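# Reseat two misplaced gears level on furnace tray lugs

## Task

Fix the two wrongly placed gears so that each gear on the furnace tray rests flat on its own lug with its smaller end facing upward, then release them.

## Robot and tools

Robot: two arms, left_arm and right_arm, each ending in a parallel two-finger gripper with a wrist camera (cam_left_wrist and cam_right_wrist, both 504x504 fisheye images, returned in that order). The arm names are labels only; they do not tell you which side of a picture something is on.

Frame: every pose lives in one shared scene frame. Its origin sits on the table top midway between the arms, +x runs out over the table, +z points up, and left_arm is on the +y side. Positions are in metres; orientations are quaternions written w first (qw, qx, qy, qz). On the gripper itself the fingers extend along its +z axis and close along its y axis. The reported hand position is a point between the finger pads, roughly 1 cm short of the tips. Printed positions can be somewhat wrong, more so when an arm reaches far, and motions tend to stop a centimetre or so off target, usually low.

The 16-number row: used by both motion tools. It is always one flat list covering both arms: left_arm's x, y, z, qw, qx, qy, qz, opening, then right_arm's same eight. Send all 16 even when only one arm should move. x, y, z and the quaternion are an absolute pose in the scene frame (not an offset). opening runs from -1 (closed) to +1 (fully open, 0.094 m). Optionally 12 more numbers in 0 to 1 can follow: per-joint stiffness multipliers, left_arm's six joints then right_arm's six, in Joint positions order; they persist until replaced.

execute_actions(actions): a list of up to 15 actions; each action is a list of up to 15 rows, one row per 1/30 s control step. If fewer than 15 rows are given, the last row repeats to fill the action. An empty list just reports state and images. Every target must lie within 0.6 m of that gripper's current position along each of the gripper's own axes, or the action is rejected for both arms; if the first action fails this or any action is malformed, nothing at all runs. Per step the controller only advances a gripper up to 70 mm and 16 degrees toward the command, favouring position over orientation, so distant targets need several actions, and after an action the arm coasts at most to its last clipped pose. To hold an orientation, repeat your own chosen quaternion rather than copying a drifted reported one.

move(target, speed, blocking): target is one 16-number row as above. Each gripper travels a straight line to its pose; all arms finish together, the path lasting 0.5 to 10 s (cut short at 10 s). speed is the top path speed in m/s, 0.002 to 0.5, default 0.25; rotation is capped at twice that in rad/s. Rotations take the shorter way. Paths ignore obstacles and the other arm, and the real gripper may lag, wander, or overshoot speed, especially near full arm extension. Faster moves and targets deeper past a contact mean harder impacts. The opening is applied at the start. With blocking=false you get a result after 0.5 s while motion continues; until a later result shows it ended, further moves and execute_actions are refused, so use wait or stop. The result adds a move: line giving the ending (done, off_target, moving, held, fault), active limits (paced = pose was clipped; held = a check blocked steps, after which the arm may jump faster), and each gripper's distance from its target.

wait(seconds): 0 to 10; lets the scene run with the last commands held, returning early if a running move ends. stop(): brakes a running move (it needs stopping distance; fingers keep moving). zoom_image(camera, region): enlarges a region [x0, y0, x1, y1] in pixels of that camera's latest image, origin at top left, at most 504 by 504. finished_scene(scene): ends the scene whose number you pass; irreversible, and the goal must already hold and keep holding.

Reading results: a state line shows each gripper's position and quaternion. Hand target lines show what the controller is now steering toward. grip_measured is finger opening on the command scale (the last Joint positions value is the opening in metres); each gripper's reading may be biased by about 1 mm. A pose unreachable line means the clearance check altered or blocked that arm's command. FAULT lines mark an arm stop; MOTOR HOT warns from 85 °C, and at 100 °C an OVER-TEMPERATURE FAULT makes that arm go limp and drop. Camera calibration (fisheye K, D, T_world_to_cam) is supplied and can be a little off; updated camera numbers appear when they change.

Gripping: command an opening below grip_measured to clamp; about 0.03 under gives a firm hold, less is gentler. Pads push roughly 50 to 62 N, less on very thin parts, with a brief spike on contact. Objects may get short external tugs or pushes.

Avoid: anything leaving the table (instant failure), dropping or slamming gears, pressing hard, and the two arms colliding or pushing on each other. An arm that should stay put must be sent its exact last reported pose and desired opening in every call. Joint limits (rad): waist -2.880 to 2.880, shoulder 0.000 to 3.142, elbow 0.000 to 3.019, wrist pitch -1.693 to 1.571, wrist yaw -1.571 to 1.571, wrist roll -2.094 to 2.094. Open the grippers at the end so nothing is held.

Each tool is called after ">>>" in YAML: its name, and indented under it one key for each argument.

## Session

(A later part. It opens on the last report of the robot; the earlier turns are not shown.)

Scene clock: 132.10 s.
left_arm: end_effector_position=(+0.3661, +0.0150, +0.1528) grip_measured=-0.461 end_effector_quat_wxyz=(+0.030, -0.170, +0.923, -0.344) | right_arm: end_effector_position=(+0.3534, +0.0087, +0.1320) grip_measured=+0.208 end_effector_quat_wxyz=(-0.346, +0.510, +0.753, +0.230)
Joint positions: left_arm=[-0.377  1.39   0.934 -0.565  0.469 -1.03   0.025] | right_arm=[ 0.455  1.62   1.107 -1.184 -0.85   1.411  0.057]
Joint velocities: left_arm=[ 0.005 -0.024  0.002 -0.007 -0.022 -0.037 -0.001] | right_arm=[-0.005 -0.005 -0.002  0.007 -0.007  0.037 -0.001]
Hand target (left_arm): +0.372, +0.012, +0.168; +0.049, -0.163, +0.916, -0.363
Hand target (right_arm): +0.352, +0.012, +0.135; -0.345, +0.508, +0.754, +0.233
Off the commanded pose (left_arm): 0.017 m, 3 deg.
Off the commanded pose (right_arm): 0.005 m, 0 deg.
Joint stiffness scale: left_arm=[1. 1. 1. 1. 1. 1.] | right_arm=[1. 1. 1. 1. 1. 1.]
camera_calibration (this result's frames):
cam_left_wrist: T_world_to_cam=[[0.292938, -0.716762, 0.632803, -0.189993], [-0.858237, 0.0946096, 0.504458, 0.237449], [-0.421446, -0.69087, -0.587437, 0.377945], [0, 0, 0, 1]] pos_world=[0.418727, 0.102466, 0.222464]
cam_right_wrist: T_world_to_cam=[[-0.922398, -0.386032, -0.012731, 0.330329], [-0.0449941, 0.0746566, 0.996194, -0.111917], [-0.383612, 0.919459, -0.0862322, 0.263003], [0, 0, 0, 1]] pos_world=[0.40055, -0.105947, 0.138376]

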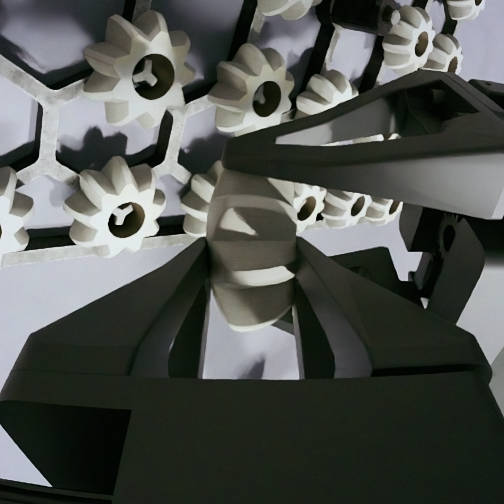

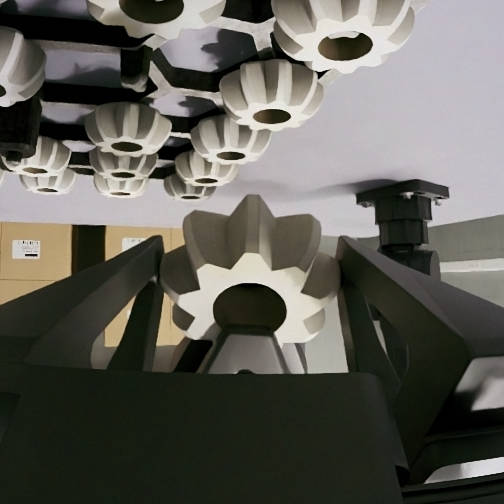

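>>> execute_actions:
  actions:
    - [[0.372,0.012,0.168,0.049,-0.164,0.916,-0.363,-0.46,0.3518,0.0113,0.1348,-0.3451,0.5084,0.7537,0.2328,0.15],[0.372,0.012,0.168,0.049,-0.164,0.916,-0.363,-0.43,0.3520,0.0107,0.1348,-0.3451,0.5084,0.7537,0.2328,0.15],[0.372,0.012,0.168,0.049,-0.164,0.916,-0.363,-0.40,0.3522,0.0101,0.1348,-0.3451,0.5084,0.7537,0.2328,0.15],[0.372,0.012,0.168,0.049,-0.164,0.916,-0.363,-0.35,0.3524,0.0095,0.1348,-0.3451,0.5084,0.7537,0.2328,0.15],[0.372,0.012,0.168,0.049,-0.164,0.916,-0.363,-0.29,0.3526,0.0089,0.1348,-0.3451,0.5084,0.7537,0.2328,0.15],[0.372,0.012,0.168,0.049,-0.164,0.916,-0.363,-0.23,0.3528,0.0083,0.1348,-0.3451,0.5084,0.7537,0.2328,0.15],[0.372,0.012,0.168,0.049,-0.164,0.916,-0.363,-0.17,0.3530,0.0077,0.1348,-0.3451,0.5084,0.7537,0.2328,0.15],[0.372,0.012,0.168,0.049,-0.164,0.916,-0.363,-0.11,0.3531,0.0071,0.1348,-0.3451,0.5084,0.7537,0.2328,0.15],[0.372,0.012,0.168,0.049,-0.164,0.916,-0.363,-0.05,0.3531,0.0071,0.1348,-0.3451,0.5084,0.7537,0.2328,0.15],[0.372,0.012,0.168,0.049,-0.164,0.916,-0.363,-0.05,0.3531,0.0071,0.1348,-0.3451,0.5084,0.7537,0.2328,0.15],[0.372,0.012,0.168,0.049,-0.164,0.916,-0.363,-0.05,0.3531,0.0071,0.1348,-0.3451,0.5084,0.7537,0.2328,0.15],[0.372,0.012,0.168,0.049,-0.164,0.916,-0.363,-0.05,0.3533,0.0065,0.1340,-0.3451,0.5084,0.7537,0.2328,0.15],[0.372,0.012,0.168,0.049,-0.164,0.916,-0.363,-0.05,0.3537,0.0056,0.1329,-0.3451,0.5084,0.7537,0.2328,0.15],[0.372,0.012,0.168,0.049,-0.164,0.916,-0.363,-0.05,0.3541,0.0046,0.1316,-0.3451,0.5084,0.7537,0.2328,0.15],[0.372,0.012,0.168,0.049,-0.164,0.916,-0.363,-0.05,0.3546,0.0035,0.1303,-0.3451,0.5084,0.7537,0.2328,0.15]]
    - [[0.372,0.012,0.168,0.049,-0.164,0.916,-0.363,-0.05,0.3550,0.0024,0.1290,-0.3451,0.5084,0.7537,0.2328,0.15],[0.372,0.012,0.168,0.049,-0.164,0.916,-0.363,-0.05,0.3554,0.0014,0.1277,-0.3451,0.5084,0.7537,0.2328,0.15],[0.372,0.012,0.168,0.049,-0.164,0.916,-0.363,-0.05,0.3559,0.0003,0.1264,-0.3451,0.5084,0.7537,0.2328,0.15],[0.372,0.012,0.168,0.049,-0.164,0.916,-0.363,-0.05,0.3563,-0.0007,0.1250,-0.3451,0.5084,0.7537,0.2328,0.15],[0.372,0.012,0.168,0.049,-0.164,0.916,-0.363,-0.05,0.3567,-0.0018,0.1237,-0.3451,0.5084,0.7537,0.2328,0.15],[0.372,0.012,0.168,0.049,-0.164,0.916,-0.363,-0.05,0.3571,-0.0028,0.1224,-0.3451,0.5084,0.7537,0.2328,0.15],[0.372,0.012,0.168,0.049,-0.164,0.916,-0.363,-0.05,0.3576,-0.0039,0.1211,-0.3451,0.5084,0.7537,0.2328,0.15],[0.372,0.012,0.168,0.049,-0.164,0.916,-0.363,-0.05,0.3580,-0.0049,0.1198,-0.3451,0.5084,0.7537,0.2328,0.15],[0.372,0.012,0.168,0.049,-0.164,0.916,-0.363,-0.05,0.3584,-0.0060,0.1185,-0.3451,0.5084,0.7537,0.2328,0.15],[0.372,0.012,0.168,0.049,-0.164,0.916,-0.363,-0.05,0.3588,-0.0070,0.1172,-0.3451,0.5084,0.7537,0.2328,0.15],[0.372,0.012,0.168,0.049,-0.164,0.916,-0.363,-0.05,0.3593,-0.0081,0.1158,-0.3451,0.5084,0.7537,0.2328,0.15],[0.372,0.012,0.168,0.049,-0.164,0.916,-0.363,-0.05,0.3597,-0.0091,0.1145,-0.3451,0.5084,0.7537,0.2328,0.15],[0.372,0.012,0.168,0.049,-0.164,0.916,-0.363,-0.05,0.3601,-0.0102,0.1132,-0.3451,0.5084,0.7537,0.2328,0.15],[0.372,0.012,0.168,0.049,-0.164,0.916,-0.363,-0.05,0.3605,-0.0112,0.1119,-0.3451,0.5084,0.7537,0.2328,0.15],[0.372,0.012,0.168,0.049,-0.164,0.916,-0.363,-0.05,0.3609,-0.0123,0.1106,-0.3451,0.5084,0.7537,0.2328,0.15]]

Scene clock: 135.20 s.
left_arm: end_effector_position=(+0.3672, +0.0143, +0.1537) grip_measured=-0.052 end_effector_quat_wxyz=(+0.032, -0.169, +0.922, -0.347) | right_arm: end_effector_position=(+0.3570, -0.0085, +0.1153) grip_measured=+0.208 end_effector_quat_wxyz=(-0.345, +0.513, +0.752, +0.227)
Joint positions: left_arm=[-0.377  1.39   0.934 -0.558  0.47  -1.03   0.045] | right_arm=[ 0.415  1.648  1.092 -1.184 -0.839  1.362  0.057]
Joint velocities: left_arm=[ 0.005 -0.015 -0.007 -0.002  0.007 -0.037 -0.001] | right_arm=[-0.093  0.112 -0.022  0.002  0.066 -0.154  0.   ]
Hand target (left_arm): +0.372, +0.012, +0.168; +0.049, -0.164, +0.916, -0.363
Hand target (right_arm): +0.361, -0.012, +0.111; -0.345, +0.509, +0.754, +0.233
Off the commanded pose (left_arm): 0.015 m, 3 deg.
Off the commanded pose (right_arm): 0.007 m, 1 deg.
Joint stiffness scale: left_arm=[1. 1. 1. 1. 1. 1.] | right_arm=[1. 1. 1. 1. 1. 1.]
camera_calibration (this result's frames):
cam_left_wrist: T_world_to_cam=[[0.289099, -0.714316, 0.637318, -0.190716], [-0.861006, 0.0969784, 0.499263, 0.239775], [-0.418438, -0.693071, -0.586994, 0.377237], [0, 0, 0, 1]] pos_world=[0.419434, 0.101968, 0.223272]
cam_right_wrist: T_world_to_cam=[[-0.924458, -0.381231, -0.00635985, 0.326874], [-0.0408977, 0.0825626, 0.995746, -0.0951283], [-0.379084, 0.920786, -0.0919171, 0.277848], [0, 0, 0, 1]] pos_world=[0.403619, -0.12337, 0.122342]

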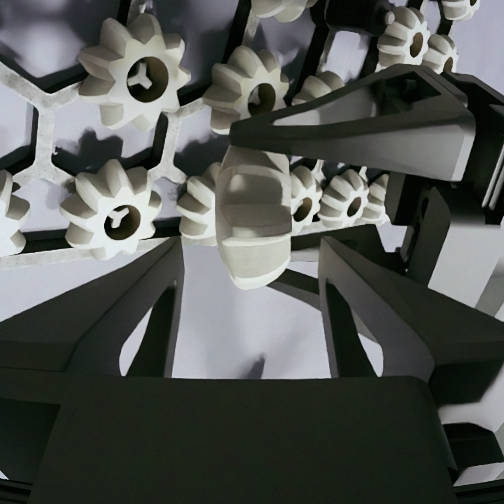

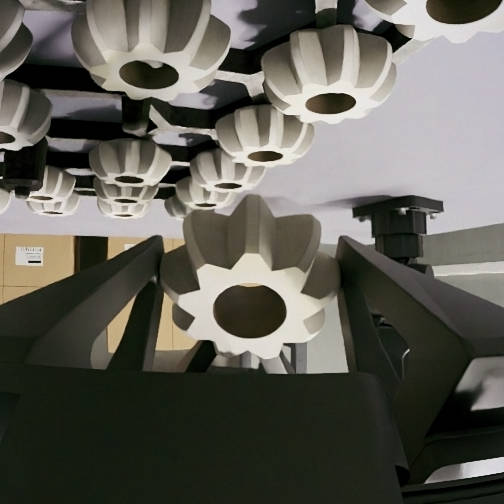

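>>> move:
  target: [0.495,0.234,0.195,0.049,-0.164,0.916,-0.363,-0.05,0.392,0.084,0.108,0.0,0.3584,0.9336,0.0,0.15]
  speed: 0.3

Scene clock: 138.77 s.
left_arm: end_effector_position=(+0.4789, +0.2399, +0.1812) grip_measured=-0.052 end_effector_quat_wxyz=(+0.045, -0.175, +0.916, -0.359) | right_arm: end_effector_position=(+0.3725, +0.0678, +0.0901) grip_measured=+0.208 end_effector_quat_wxyz=(-0.009, +0.358, +0.934, -0.017)
Joint positions: left_arm=[ 0.207  1.54   1.19  -0.99   0.71  -0.41   0.045] | right_arm=[ 0.835  1.729  1.302 -1.183  0.001  1.392  0.057]
Joint velocities: left_arm=[-0.024  0.005 -0.007 -0.007  0.007 -0.007  0.   ] | right_arm=[-0.015  0.015  0.002 -0.002  0.051 -0.037  0.   ]
Hand target (left_arm): +0.494, +0.239, +0.194; +0.055, -0.165, +0.916, -0.361
Hand target (right_arm): +0.392, +0.081, +0.110; +0.005, +0.361, +0.933, +0.004
Off the commanded pose (left_arm): 0.022 m, 1 deg.
Off the commanded pose (right_arm): 0.031 m, 2 deg.
Joint stiffness scale: left_arm=[1. 1. 1. 1. 1. 1.] | right_arm=[1. 1. 1. 1. 1. 1.]
move: off_target (left_arm, right_arm)
camera_calibration (this result's frames):
cam_left_wrist: T_world_to_cam=[[0.287806, -0.693323, 0.66066, -0.087952], [-0.87497, 0.090098, 0.47572, 0.312974], [-0.389352, -0.714973, -0.580706, 0.586666], [0, 0, 0, 1]] pos_world=[0.527575, 0.330273, 0.249899]
cam_right_wrist: T_world_to_cam=[[-0.651287, -0.758022, 0.0350503, 0.290144], [-0.597652, 0.540864, 0.591843, 0.137004], [-0.467588, 0.364512, -0.805291, 0.346143], [0, 0, 0, 1]] pos_world=[0.4327, 0.0196614, 0.187491]

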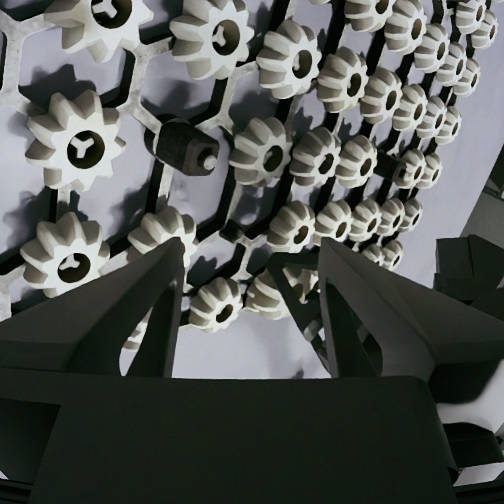

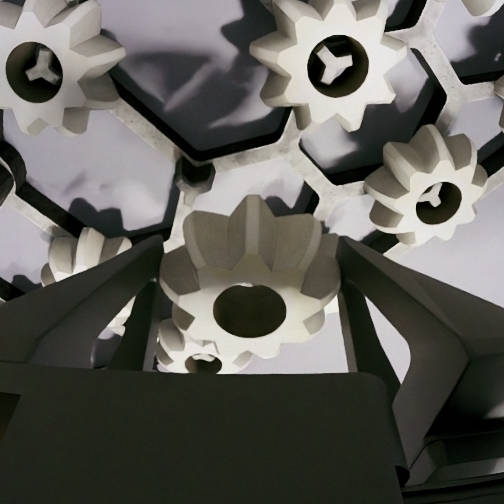

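>>> zoom_image:
  camera: "cam_left_wrist"
  region: [120, 90, 340, 330]

>>> zoom_image:
  camera: "cam_right_wrist"
  region: [0, 20, 260, 230]

>>> zoom_image:
  camera: "cam_right_wrist"
  region: [280, 20, 480, 240]

>>> zoom_image:
  camera: "cam_right_wrist"
  region: [150, 180, 350, 380]

Region (120, 90, 340, 330) of cam_left_wrist's 504x504 image, scaled by 2.100, with more detail than that image has; it fills the left 462 columns of this view, and the rest is white.

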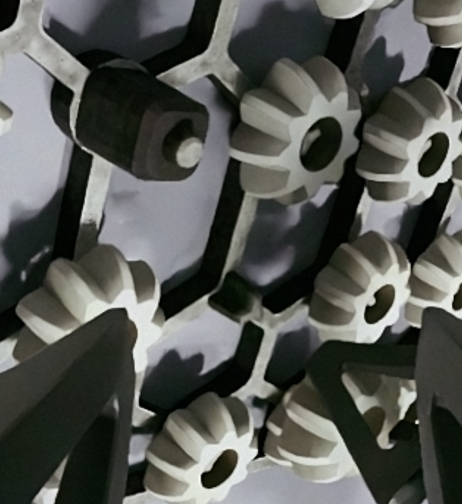

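Region (0, 20, 260, 230) of cam_right_wrist's 504x504 image, scaled by 1.938, with more detail than that image has; it fills the top 407 rows of this view, and the rest is white.

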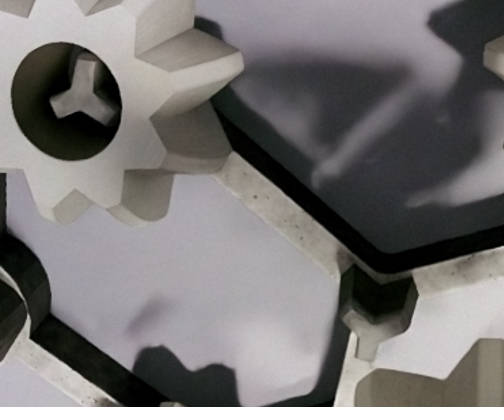

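Region (280, 20, 480, 240) of cam_right_wrist's 504x504 image, scaled by 2.291, with more detail than that image has; it fills the left 458 columns of this view, and the rest is white.

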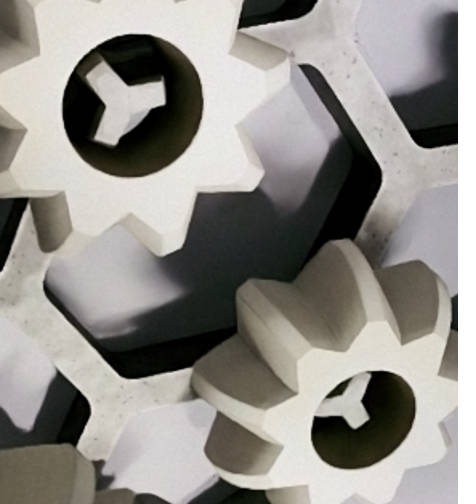

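Region (150, 180, 350, 380) of cam_right_wrist's 504x504 image, scaled by 2.520, with more detail than that image has.

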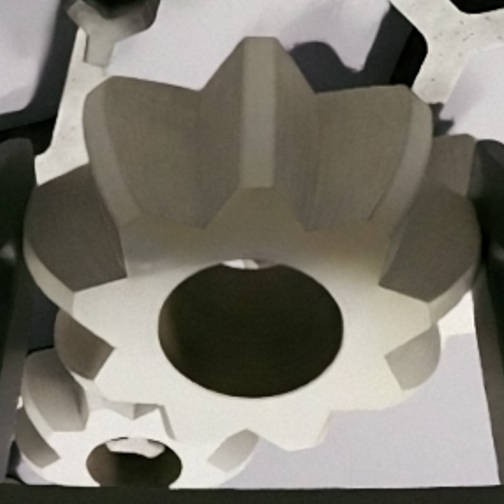

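>>> execute_actions:
  actions: []

Scene clock: 140.90 s.
left_arm: end_effector_position=(+0.4789, +0.2399, +0.1812) grip_measured=-0.052 end_effector_quat_wxyz=(+0.046, -0.173, +0.916, -0.359) | right_arm: end_effector_position=(+0.3725, +0.0678, +0.0901) grip_measured=+0.208 end_effector_quat_wxyz=(-0.009, +0.358, +0.934, -0.017)
Joint positions: left_arm=[ 0.207  1.54   1.19  -0.99   0.71  -0.406  0.045] | right_arm=[ 0.835  1.729  1.302 -1.183  0.001  1.392  0.057]
Joint velocities: left_arm=[-0.005  0.005 -0.007 -0.012  0.066 -0.022 -0.001] | right_arm=[-0.005 -0.005 -0.012  0.007  0.007  0.022 -0.   ]
Hand target (left_arm): +0.494, +0.239, +0.194; +0.055, -0.165, +0.916, -0.361
Hand target (right_arm): +0.392, +0.081, +0.110; +0.005, +0.361, +0.933, +0.004
Off the commanded pose (left_arm): 0.022 m, 1 deg.
Off the commanded pose (right_arm): 0.031 m, 2 deg.
Joint stiffness scale: left_arm=[1. 1. 1. 1. 1. 1.] | right_arm=[1. 1. 1. 1. 1. 1.]
camera_calibration (this result's frames):
cam_left_wrist: T_world_to_cam=[[0.284235, -0.694653, 0.660808, -0.0859495], [-0.875876, 0.0921855, 0.473649, 0.313282], [-0.389939, -0.713414, -0.582227, 0.586848], [0, 0, 0, 1]] pos_world=[0.527661, 0.330081, 0.25009]
cam_right_wrist: T_world_to_cam=[[-0.651287, -0.758022, 0.0350503, 0.290144], [-0.597652, 0.540864, 0.591843, 0.137004], [-0.467588, 0.364512, -0.805291, 0.346143], [0, 0, 0, 1]] pos_world=[0.4327, 0.0196614, 0.187491]

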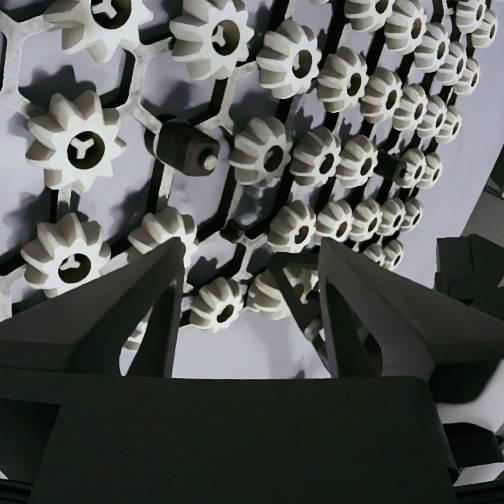

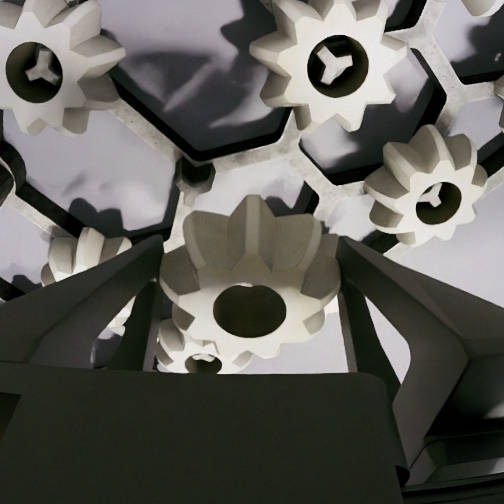

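>>> zoom_image:
  camera: "cam_right_wrist"
  region: [140, 130, 260, 250]

>>> zoom_image:
  camera: "cam_left_wrist"
  region: [160, 160, 360, 360]

Region (140, 130, 260, 250) of cam_right_wrist's 504x504 image, scaled by 4.200, with more detail than that image has.

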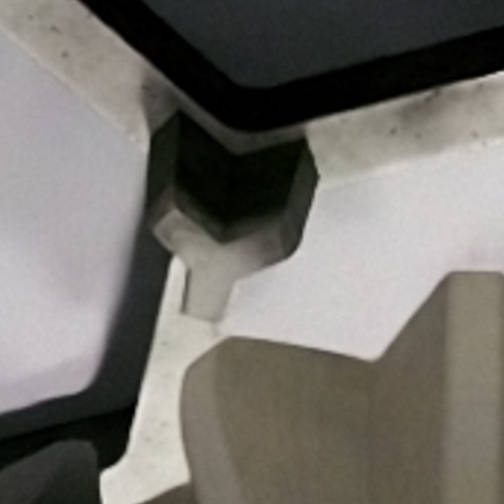

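Region (160, 160, 360, 360) of cam_left_wrist's 504x504 image, scaled by 2.520, with more detail than that image has.

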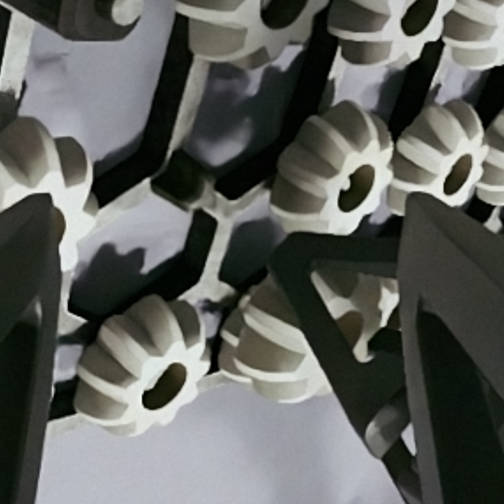

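>>> zoom_image:
  camera: "cam_right_wrist"
  region: [280, 10, 400, 130]

>>> zoom_image:
  camera: "cam_right_wrist"
  region: [0, 10, 120, 130]

>>> zoom_image:
  camera: "cam_right_wrist"
  region: [380, 140, 500, 260]

Region (280, 10, 400, 130) of cam_right_wrist's 504x504 image, scaled by 4.200, with more detail than that image has.

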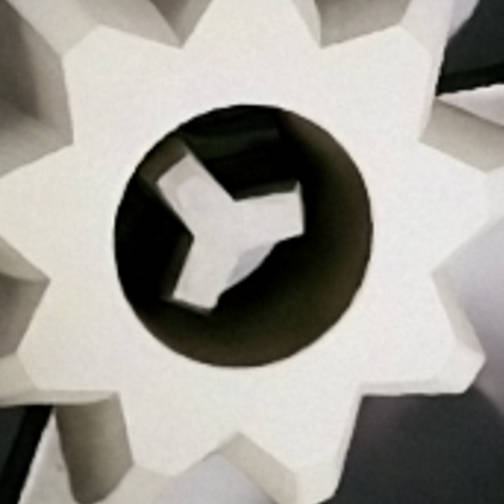

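Region (0, 10, 120, 130) of cam_right_wrist's 504x504 image, scaled by 4.200, with more detail than that image has.

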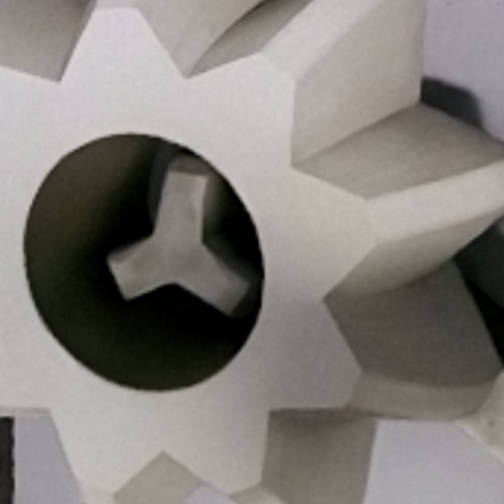

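Region (380, 140, 500, 260) of cam_right_wrist's 504x504 image, scaled by 4.200, with more detail than that image has.

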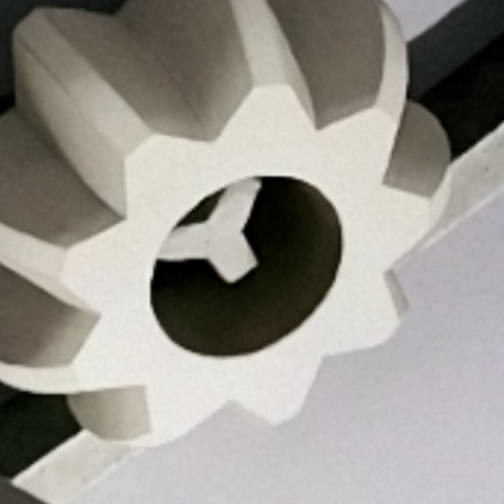

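>>> execute_actions:
  actions:
    - [[0.495,0.234,0.195,0.049,-0.164,0.916,-0.363,-0.05,0.3921,0.0838,0.1070,0,0.3584,0.9336,0,0.15],[0.495,0.234,0.195,0.049,-0.164,0.916,-0.363,-0.05,0.3921,0.0836,0.1058,0,0.3584,0.9336,0,0.15],[0.495,0.234,0.195,0.049,-0.164,0.916,-0.363,-0.05,0.3922,0.0833,0.1044,0,0.3584,0.9336,0,0.15],[0.495,0.234,0.195,0.049,-0.164,0.916,-0.363,-0.05,0.3922,0.0831,0.1030,0,0.3584,0.9336,0,0.15],[0.495,0.234,0.195,0.049,-0.164,0.916,-0.363,-0.05,0.3923,0.0829,0.1015,0,0.3584,0.9336,0,0.15],[0.495,0.234,0.195,0.049,-0.164,0.916,-0.363,-0.05,0.3923,0.0827,0.1000,0,0.3584,0.9336,0,0.15],[0.495,0.234,0.195,0.049,-0.164,0.916,-0.363,-0.05,0.3924,0.0824,0.0985,0,0.3584,0.9336,0,0.15],[0.495,0.234,0.195,0.049,-0.164,0.916,-0.363,-0.05,0.3925,0.0822,0.0970,0,0.3584,0.9336,0,0.15],[0.495,0.234,0.195,0.049,-0.164,0.916,-0.363,-0.05,0.3925,0.0820,0.0955,0,0.3584,0.9336,0,0.15],[0.495,0.234,0.195,0.049,-0.164,0.916,-0.363,-0.05,0.3926,0.0818,0.0940,0,0.3584,0.9336,0,0.15],[0.495,0.234,0.195,0.049,-0.164,0.916,-0.363,-0.05,0.3926,0.0815,0.0925,0,0.3584,0.9336,0,0.15],[0.495,0.234,0.195,0.049,-0.164,0.916,-0.363,-0.05,0.3927,0.0813,0.0910,0,0.3584,0.9336,0,0.15],[0.495,0.234,0.195,0.049,-0.164,0.916,-0.363,-0.05,0.3927,0.0811,0.0895,0,0.3584,0.9336,0,0.15],[0.495,0.234,0.195,0.049,-0.164,0.916,-0.363,-0.05,0.3928,0.0809,0.0880,0,0.3584,0.9336,0,0.15],[0.495,0.234,0.195,0.049,-0.164,0.916,-0.363,-0.05,0.3929,0.0806,0.0865,0,0.3584,0.9336,0,0.15]]
    - [[0.495,0.234,0.195,0.049,-0.164,0.916,-0.363,-0.05,0.3929,0.0804,0.0850,0,0.3584,0.9336,0,0.15],[0.495,0.234,0.195,0.049,-0.164,0.916,-0.363,-0.05,0.3930,0.0802,0.0835,0,0.3584,0.9336,0,0.15],[0.495,0.234,0.195,0.049,-0.164,0.916,-0.363,-0.05,0.3930,0.0800,0.0820,0,0.3584,0.9336,0,0.15],[0.495,0.234,0.195,0.049,-0.164,0.916,-0.363,-0.05,0.3931,0.0797,0.0805,0,0.3584,0.9336,0,0.15],[0.495,0.234,0.195,0.049,-0.164,0.916,-0.363,-0.05,0.3931,0.0795,0.0790,0,0.3584,0.9336,0,0.15],[0.495,0.234,0.195,0.049,-0.164,0.916,-0.363,-0.05,0.3932,0.0793,0.0775,0,0.3584,0.9336,0,0.15],[0.495,0.234,0.195,0.049,-0.164,0.916,-0.363,-0.05,0.3933,0.0791,0.0760,0,0.3584,0.9336,0,0.15],[0.495,0.234,0.195,0.049,-0.164,0.916,-0.363,-0.05,0.3933,0.0788,0.0746,0,0.3584,0.9336,0,0.15],[0.495,0.234,0.195,0.049,-0.164,0.916,-0.363,-0.05,0.3934,0.0786,0.0732,0,0.3584,0.9336,0,0.15],[0.495,0.234,0.195,0.049,-0.164,0.916,-0.363,-0.05,0.3934,0.0784,0.0719,0,0.3584,0.9336,0,0.15],[0.495,0.234,0.195,0.049,-0.164,0.916,-0.363,-0.05,0.3935,0.0781,0.0707,0,0.3584,0.9336,0,0.15],[0.495,0.234,0.195,0.049,-0.164,0.916,-0.363,-0.05,0.3936,0.0779,0.0697,0,0.3584,0.9336,0,0.15],[0.495,0.234,0.195,0.049,-0.164,0.916,-0.363,-0.05,0.3936,0.0777,0.0689,0,0.3584,0.9336,0,0.15],[0.495,0.234,0.195,0.049,-0.164,0.916,-0.363,-0.05,0.3937,0.0775,0.0683,0,0.3584,0.9336,0,0.15],[0.495,0.234,0.195,0.049,-0.164,0.916,-0.363,-0.05,0.3937,0.0773,0.0680,0,0.3584,0.9336,0,0.15]]

>>> wait:
  seconds: 0.3

Scene clock: 146.43 s.
left_arm: end_effector_position=(+0.4781, +0.2376, +0.1826) grip_measured=-0.052 end_effector_quat_wxyz=(+0.042, -0.172, +0.916, -0.361) | right_arm: end_effector_position=(+0.3851, +0.0771, +0.0689) grip_measured=+0.208 end_effector_quat_wxyz=(-0.003, +0.358, +0.934, -0.006)
Joint positions: left_arm=[ 0.203  1.541  1.194 -0.998  0.714 -0.406  0.045] | right_arm=[ 0.835  1.775  1.305 -1.115  0.001  1.392  0.057]
Joint velocities: left_arm=[-0.005 -0.005 -0.022 -0.017  0.007 -0.007 -0.001] | right_arm=[-0.024  0.024  0.017  0.071 -0.037  0.037  0.   ]
Hand target (left_arm): +0.494, +0.234, +0.195; +0.050, -0.164, +0.916, -0.363
Hand target (right_arm): +0.394, +0.077, +0.068; -0.000, +0.359, +0.933, +0.000
Off the commanded pose (left_arm): 0.021 m, 1 deg.
Off the commanded pose (right_arm): 0.009 m, 1 deg.
Joint stiffness scale: left_arm=[1. 1. 1. 1. 1. 1.] | right_arm=[1. 1. 1. 1. 1. 1.]
camera_calibration (this result's frames):
cam_left_wrist: T_world_to_cam=[[0.284137, -0.693359, 0.662208, -0.0888206], [-0.873166, 0.0981638, 0.477435, 0.308733], [-0.396039, -0.713875, -0.577526, 0.587818], [0, 0, 0, 1]] pos_world=[0.527611, 0.327738, 0.250898]
cam_right_wrist: T_world_to_cam=[[-0.652317, -0.757875, 0.0103866, 0.308254], [-0.608981, 0.532222, 0.588117, 0.15737], [-0.451247, 0.377314, -0.808709, 0.324503], [0, 0, 0, 1]] pos_world=[0.443346, 0.0274231, 0.166675]

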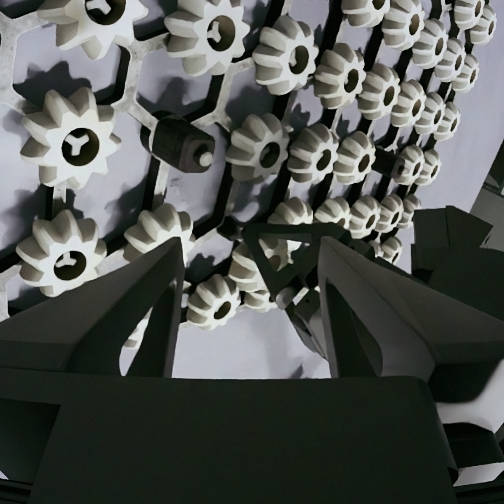

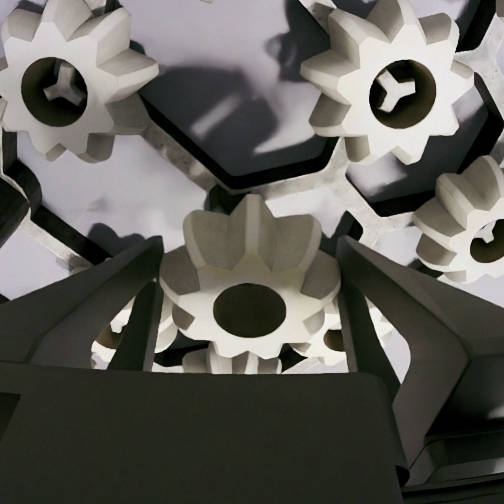

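Scene clock: 146.73 s.
left_arm: end_effector_position=(+0.4781, +0.2376, +0.1826) grip_measured=-0.052 end_effector_quat_wxyz=(+0.042, -0.172, +0.916, -0.361) | right_arm: end_effector_position=(+0.3861, +0.0766, +0.0678) grip_measured=+0.208 end_effector_quat_wxyz=(-0.003, +0.359, +0.933, -0.006)
Joint positions: left_arm=[ 0.203  1.541  1.194 -0.998  0.714 -0.406  0.045] | right_arm=[ 0.833  1.777  1.305 -1.112  0.001  1.392  0.057]
Joint velocities: left_arm=[-0.015  0.005  0.012 -0.007 -0.007 -0.022  0.001] | right_arm=[-0.005 -0.015  0.002 -0.007  0.022 -0.066  0.001]
Hand target (left_arm): +0.494, +0.234, +0.195; +0.050, -0.164, +0.916, -0.363
Hand target (right_arm): +0.394, +0.077, +0.068; -0.000, +0.359, +0.933, -0.000
Off the commanded pose (left_arm): 0.021 m, 1 deg.
Off the commanded pose (right_arm): 0.008 m, 1 deg.
Joint stiffness scale: left_arm=[1. 1. 1. 1. 1. 1.] | right_arm=[1. 1. 1. 1. 1. 1.]
wait: 0.30 s; at rest by 0.17 s
camera_calibration (this result's frames):
cam_left_wrist: T_world_to_cam=[[0.284137, -0.693359, 0.662208, -0.0888206], [-0.873166, 0.0981638, 0.477435, 0.308733], [-0.396039, -0.713875, -0.577526, 0.587818], [0, 0, 0, 1]] pos_world=[0.527611, 0.327738, 0.250898]
cam_right_wrist: T_world_to_cam=[[-0.653765, -0.756632, 0.0100128, 0.309065], [-0.608143, 0.533245, 0.588058, 0.158465], [-0.450283, 0.378362, -0.808757, 0.323772], [0, 0, 0, 1]] pos_world=[0.444214, 0.0268448, 0.165572]

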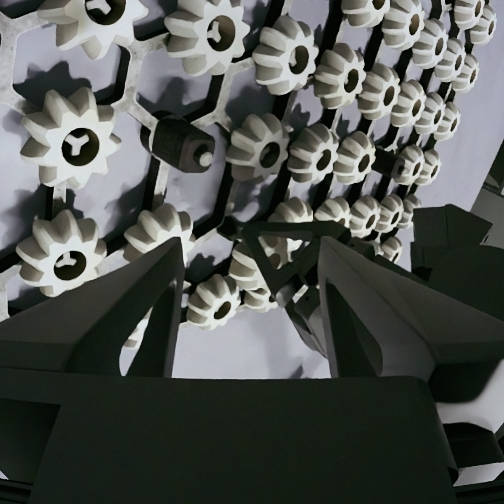

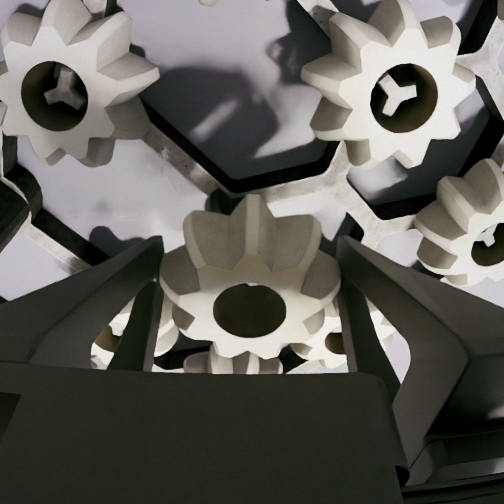

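>>> zoom_image:
  camera: "cam_right_wrist"
  region: [340, 40, 460, 160]

>>> zoom_image:
  camera: "cam_right_wrist"
  region: [0, 40, 120, 160]

>>> zoom_image:
  camera: "cam_right_wrist"
  region: [190, 250, 310, 370]

Region (340, 40, 460, 160) of cam_right_wrist's 504x504 image, scaled by 4.200, with more detail than that image has.

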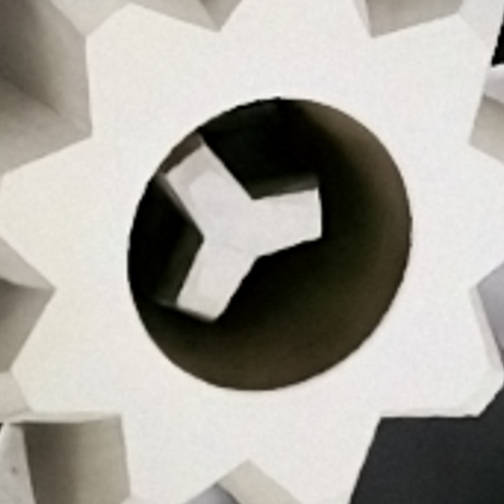

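Region (0, 40, 120, 160) of cam_right_wrist's 504x504 image, scaled by 4.200, with more detail than that image has.

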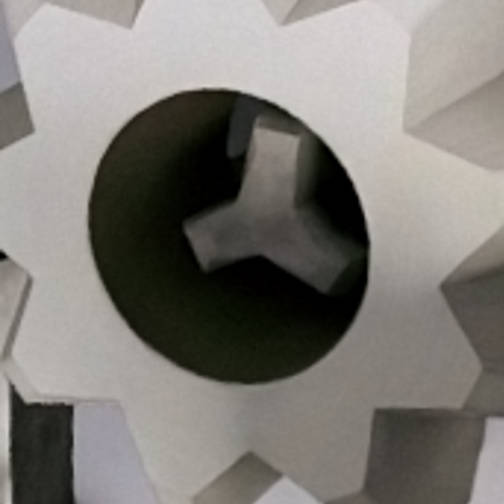

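Region (190, 250, 310, 370) of cam_right_wrist's 504x504 image, scaled by 4.200, with more detail than that image has.

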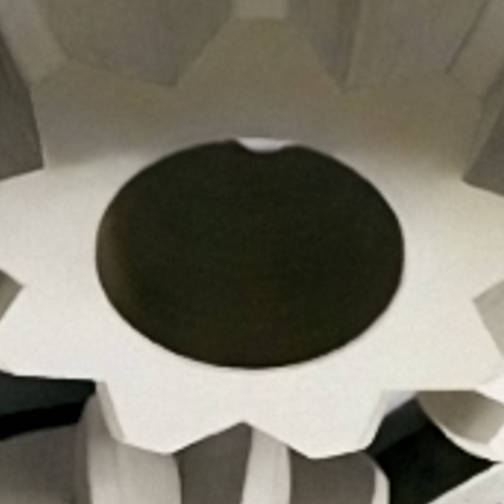

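>>> zoom_image:
  camera: "cam_right_wrist"
  region: [140, 170, 360, 390]

>>> zoom_image:
  camera: "cam_left_wrist"
  region: [190, 190, 340, 340]

Region (140, 170, 360, 390) of cam_right_wrist's 504x504 image, scaled by 2.291, with more detail than that image has.

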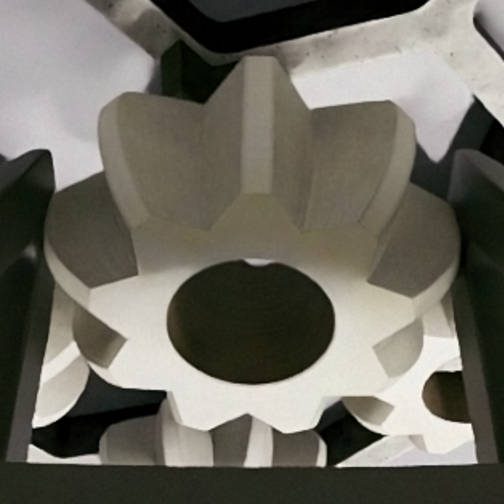

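Region (190, 190, 340, 340) of cam_left_wrist's 504x504 image, scaled by 3.360, with more detail than that image has.

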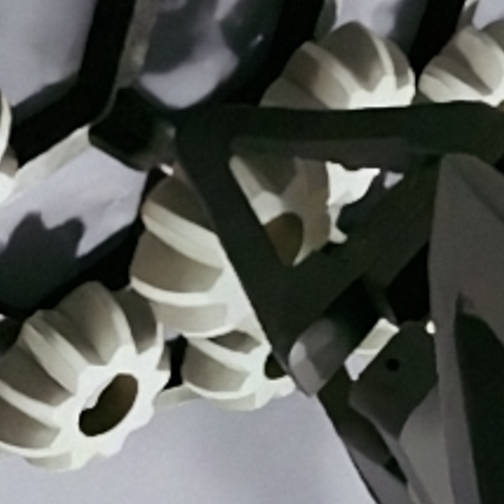

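>>> zoom_image:
  camera: "cam_left_wrist"
  region: [205, 205, 305, 305]

Region (205, 205, 305, 305) of cam_left_wrist's 504x504 image, scaled by 5.040, with more detail than that image has.

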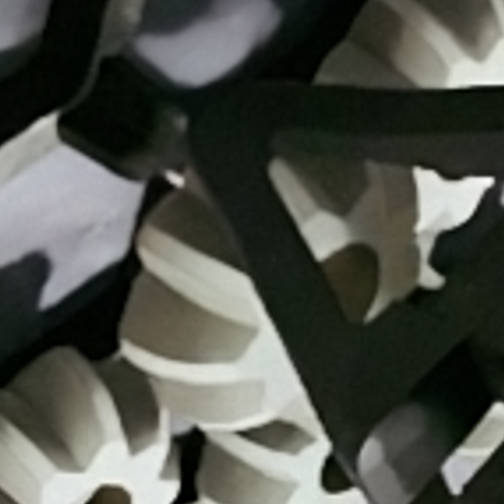

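>>> execute_actions:
  actions:
    - [[0.495,0.234,0.195,0.049,-0.164,0.916,-0.363,-0.05,0.3938,0.0773,0.0674,0.0003,0.3584,0.9336,0.0006,0.15],[0.495,0.234,0.195,0.049,-0.164,0.916,-0.363,-0.05,0.3939,0.0772,0.0666,0.0007,0.3584,0.9336,0.0011,0.15],[0.495,0.234,0.195,0.049,-0.164,0.916,-0.363,-0.05,0.3940,0.0772,0.0658,0.0010,0.3584,0.9336,0.0017,0.15],[0.495,0.234,0.195,0.049,-0.164,0.916,-0.363,-0.05,0.3940,0.0772,0.0650,0.0013,0.3584,0.9336,0.0023,0.15],[0.495,0.234,0.195,0.049,-0.164,0.916,-0.363,-0.05,0.3941,0.0771,0.0641,0.0017,0.3584,0.9336,0.0029,0.15],[0.495,0.234,0.195,0.049,-0.164,0.916,-0.363,-0.05,0.3942,0.0771,0.0632,0.0020,0.3584,0.9336,0.0034,0.15],[0.495,0.234,0.195,0.049,-0.164,0.916,-0.363,-0.05,0.3943,0.0771,0.0623,0.0023,0.3584,0.9336,0.0040,0.15],[0.495,0.234,0.195,0.049,-0.164,0.916,-0.363,-0.05,0.3944,0.0770,0.0614,0.0027,0.3584,0.9336,0.0046,0.15],[0.495,0.234,0.195,0.049,-0.164,0.916,-0.363,-0.05,0.3945,0.0770,0.0605,0.0030,0.3584,0.9336,0.0052,0.15],[0.495,0.234,0.195,0.049,-0.164,0.916,-0.363,-0.05,0.3946,0.0770,0.0596,0.0033,0.3584,0.9336,0.0057,0.15],[0.495,0.234,0.195,0.049,-0.164,0.916,-0.363,-0.05,0.3947,0.0769,0.0588,0.0037,0.3584,0.9336,0.0063,0.15],[0.495,0.234,0.195,0.049,-0.164,0.916,-0.363,-0.05,0.3948,0.0769,0.0580,0.0040,0.3584,0.9336,0.0069,0.15],[0.495,0.234,0.195,0.049,-0.164,0.916,-0.363,-0.05,0.3949,0.0769,0.0573,0.0043,0.3584,0.9336,0.0075,0.15],[0.495,0.234,0.195,0.049,-0.164,0.916,-0.363,-0.05,0.3949,0.0768,0.0567,0.0047,0.3584,0.9336,0.0080,0.15],[0.495,0.234,0.195,0.049,-0.164,0.916,-0.363,-0.05,0.3950,0.0768,0.0562,0.0050,0.3584,0.9336,0.0086,0.15]]

>>> wait:
  seconds: 0.4

Scene clock: 153.30 s.
left_arm: end_effector_position=(+0.4781, +0.2376, +0.1826) grip_measured=-0.052 end_effector_quat_wxyz=(+0.042, -0.172, +0.916, -0.361) | right_arm: end_effector_position=(+0.3890, +0.0779, +0.0604) grip_measured=+0.208 end_effector_quat_wxyz=(+0.004, +0.360, +0.933, +0.005)
Joint positions: left_arm=[ 0.203  1.541  1.194 -0.998  0.714 -0.406  0.045] | right_arm=[ 0.831  1.779  1.286 -1.066  0.001  1.391  0.057]
Joint velocities: left_arm=[-0.015 -0.005  0.002 -0.007 -0.081  0.022 -0.001] | right_arm=[-0.015  0.005 -0.056  0.081  0.022 -0.037  0.001]
Hand target (left_arm): +0.494, +0.234, +0.195; +0.050, -0.164, +0.916, -0.363
Hand target (right_arm): +0.395, +0.077, +0.056; +0.005, +0.359, +0.933, +0.009
Off the commanded pose (left_arm): 0.021 m, 1 deg.
Off the commanded pose (right_arm): 0.007 m, 1 deg.
Joint stiffness scale: left_arm=[1. 1. 1. 1. 1. 1.] | right_arm=[1. 1. 1. 1. 1. 1.]
camera_calibration (this result's frames):
cam_left_wrist: T_world_to_cam=[[0.284137, -0.693359, 0.662208, -0.0888206], [-0.873166, 0.0981638, 0.477435, 0.308733], [-0.396039, -0.713875, -0.577526, 0.587818], [0, 0, 0, 1]] pos_world=[0.527611, 0.327738, 0.250898]
cam_right_wrist: T_world_to_cam=[[-0.6543, -0.756101, -0.014281, 0.313615], [-0.619249, 0.524843, 0.584012, 0.169116], [-0.434076, 0.390962, -0.811619, 0.311512], [0, 0, 0, 1]] pos_world=[0.445143, 0.0265753, 0.158542]

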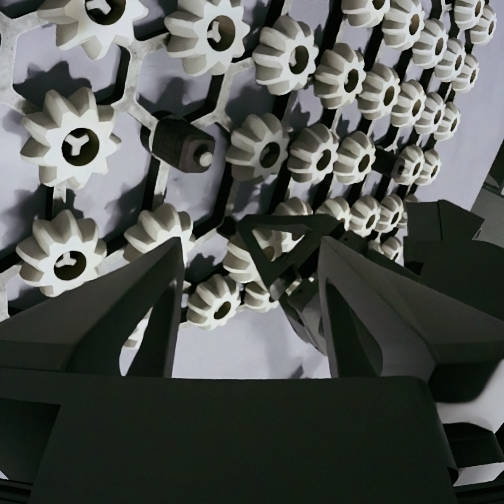

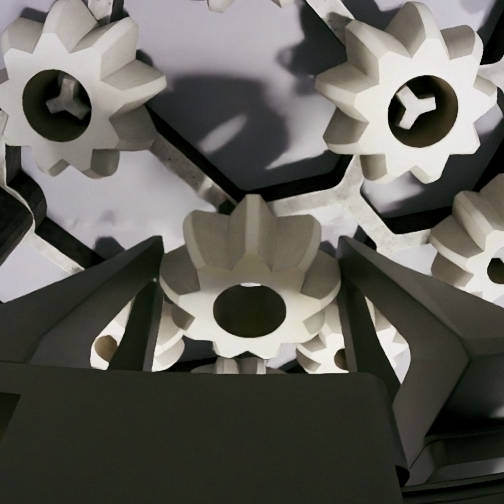

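Scene clock: 153.70 s.
left_arm: end_effector_position=(+0.4781, +0.2376, +0.1826) grip_measured=-0.052 end_effector_quat_wxyz=(+0.042, -0.172, +0.916, -0.361) | right_arm: end_effector_position=(+0.3891, +0.0775, +0.0578) grip_measured=+0.208 end_effector_quat_wxyz=(+0.004, +0.360, +0.933, +0.005)
Joint positions: left_arm=[ 0.203  1.541  1.194 -0.998  0.714 -0.406  0.045] | right_arm=[ 0.83   1.782  1.282 -1.06   0.001  1.391  0.057]
Joint velocities: left_arm=[ 0.005 -0.024 -0.002  0.002  0.081  0.007  0.001] | right_arm=[-0.005 -0.005 -0.002 -0.012 -0.007 -0.037 -0.   ]
Hand target (left_arm): +0.494, +0.234, +0.195; +0.050, -0.164, +0.916, -0.363
Hand target (right_arm): +0.395, +0.077, +0.056; +0.005, +0.359, +0.933, +0.009
Off the commanded pose (left_arm): 0.021 m, 1 deg.
Off the commanded pose (right_arm): 0.006 m, 1 deg.
Joint stiffness scale: left_arm=[1. 1. 1. 1. 1. 1.] | right_arm=[1. 1. 1. 1. 1. 1.]
wait: 0.40 s; at rest by 0.23 s
camera_calibration (this result's frames):
cam_left_wrist: T_world_to_cam=[[0.284137, -0.693359, 0.662208, -0.0888206], [-0.873166, 0.0981638, 0.477435, 0.308733], [-0.396039, -0.713875, -0.577526, 0.587818], [0, 0, 0, 1]] pos_world=[0.527611, 0.327738, 0.250898]
cam_right_wrist: T_world_to_cam=[[-0.654588, -0.755851, -0.0142796, 0.313369], [-0.61905, 0.525082, 0.584009, 0.170786], [-0.433925, 0.391125, -0.811622, 0.309555], [0, 0, 0, 1]] pos_world=[0.445177, 0.0261091, 0.155976]

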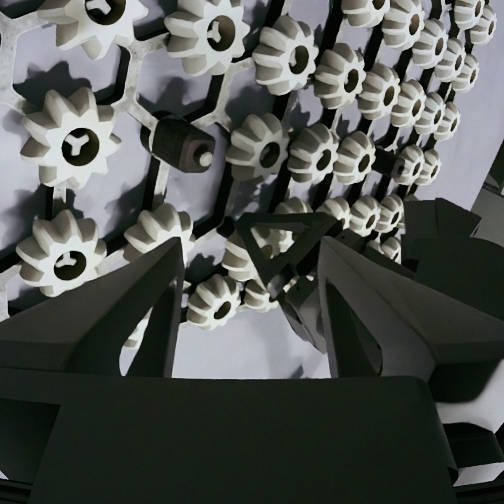

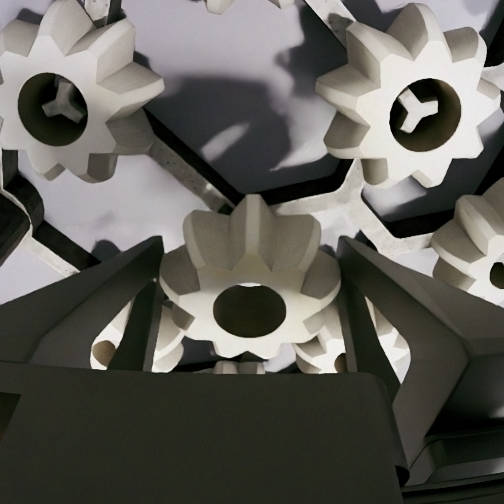

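>>> zoom_image:
  camera: "cam_right_wrist"
  region: [360, 55, 480, 175]

>>> zoom_image:
  camera: "cam_right_wrist"
  region: [0, 50, 120, 170]

>>> zoom_image:
  camera: "cam_right_wrist"
  region: [190, 250, 310, 370]

Region (360, 55, 480, 175) of cam_right_wrist's 504x504 image, scaled by 4.200, with more detail than that image has.

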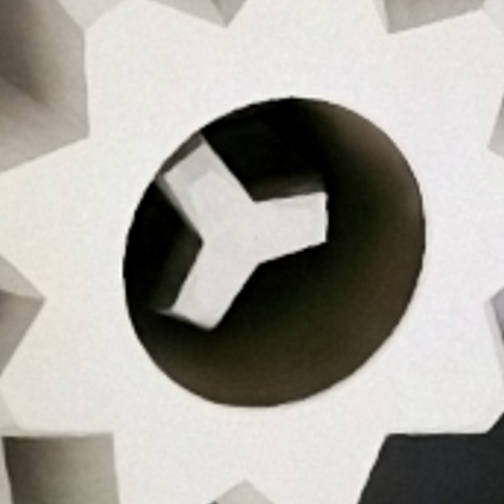

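Region (0, 50, 120, 170) of cam_right_wrist's 504x504 image, scaled by 4.200, with more detail than that image has.

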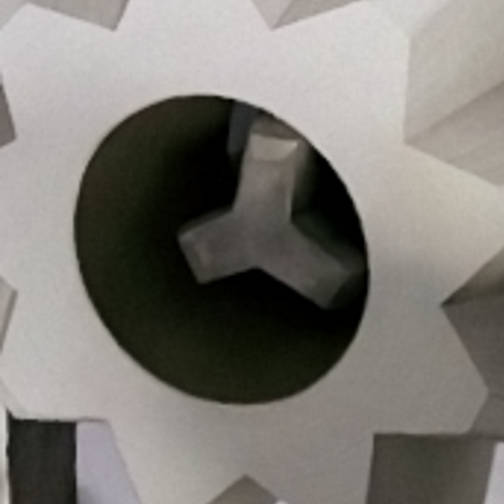

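Region (190, 250, 310, 370) of cam_right_wrist's 504x504 image, scaled by 4.200, with more detail than that image has.

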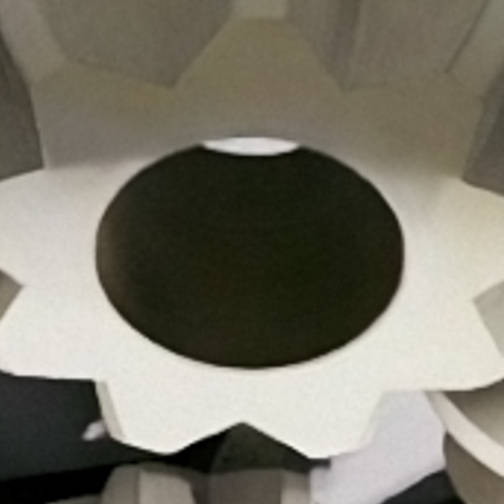

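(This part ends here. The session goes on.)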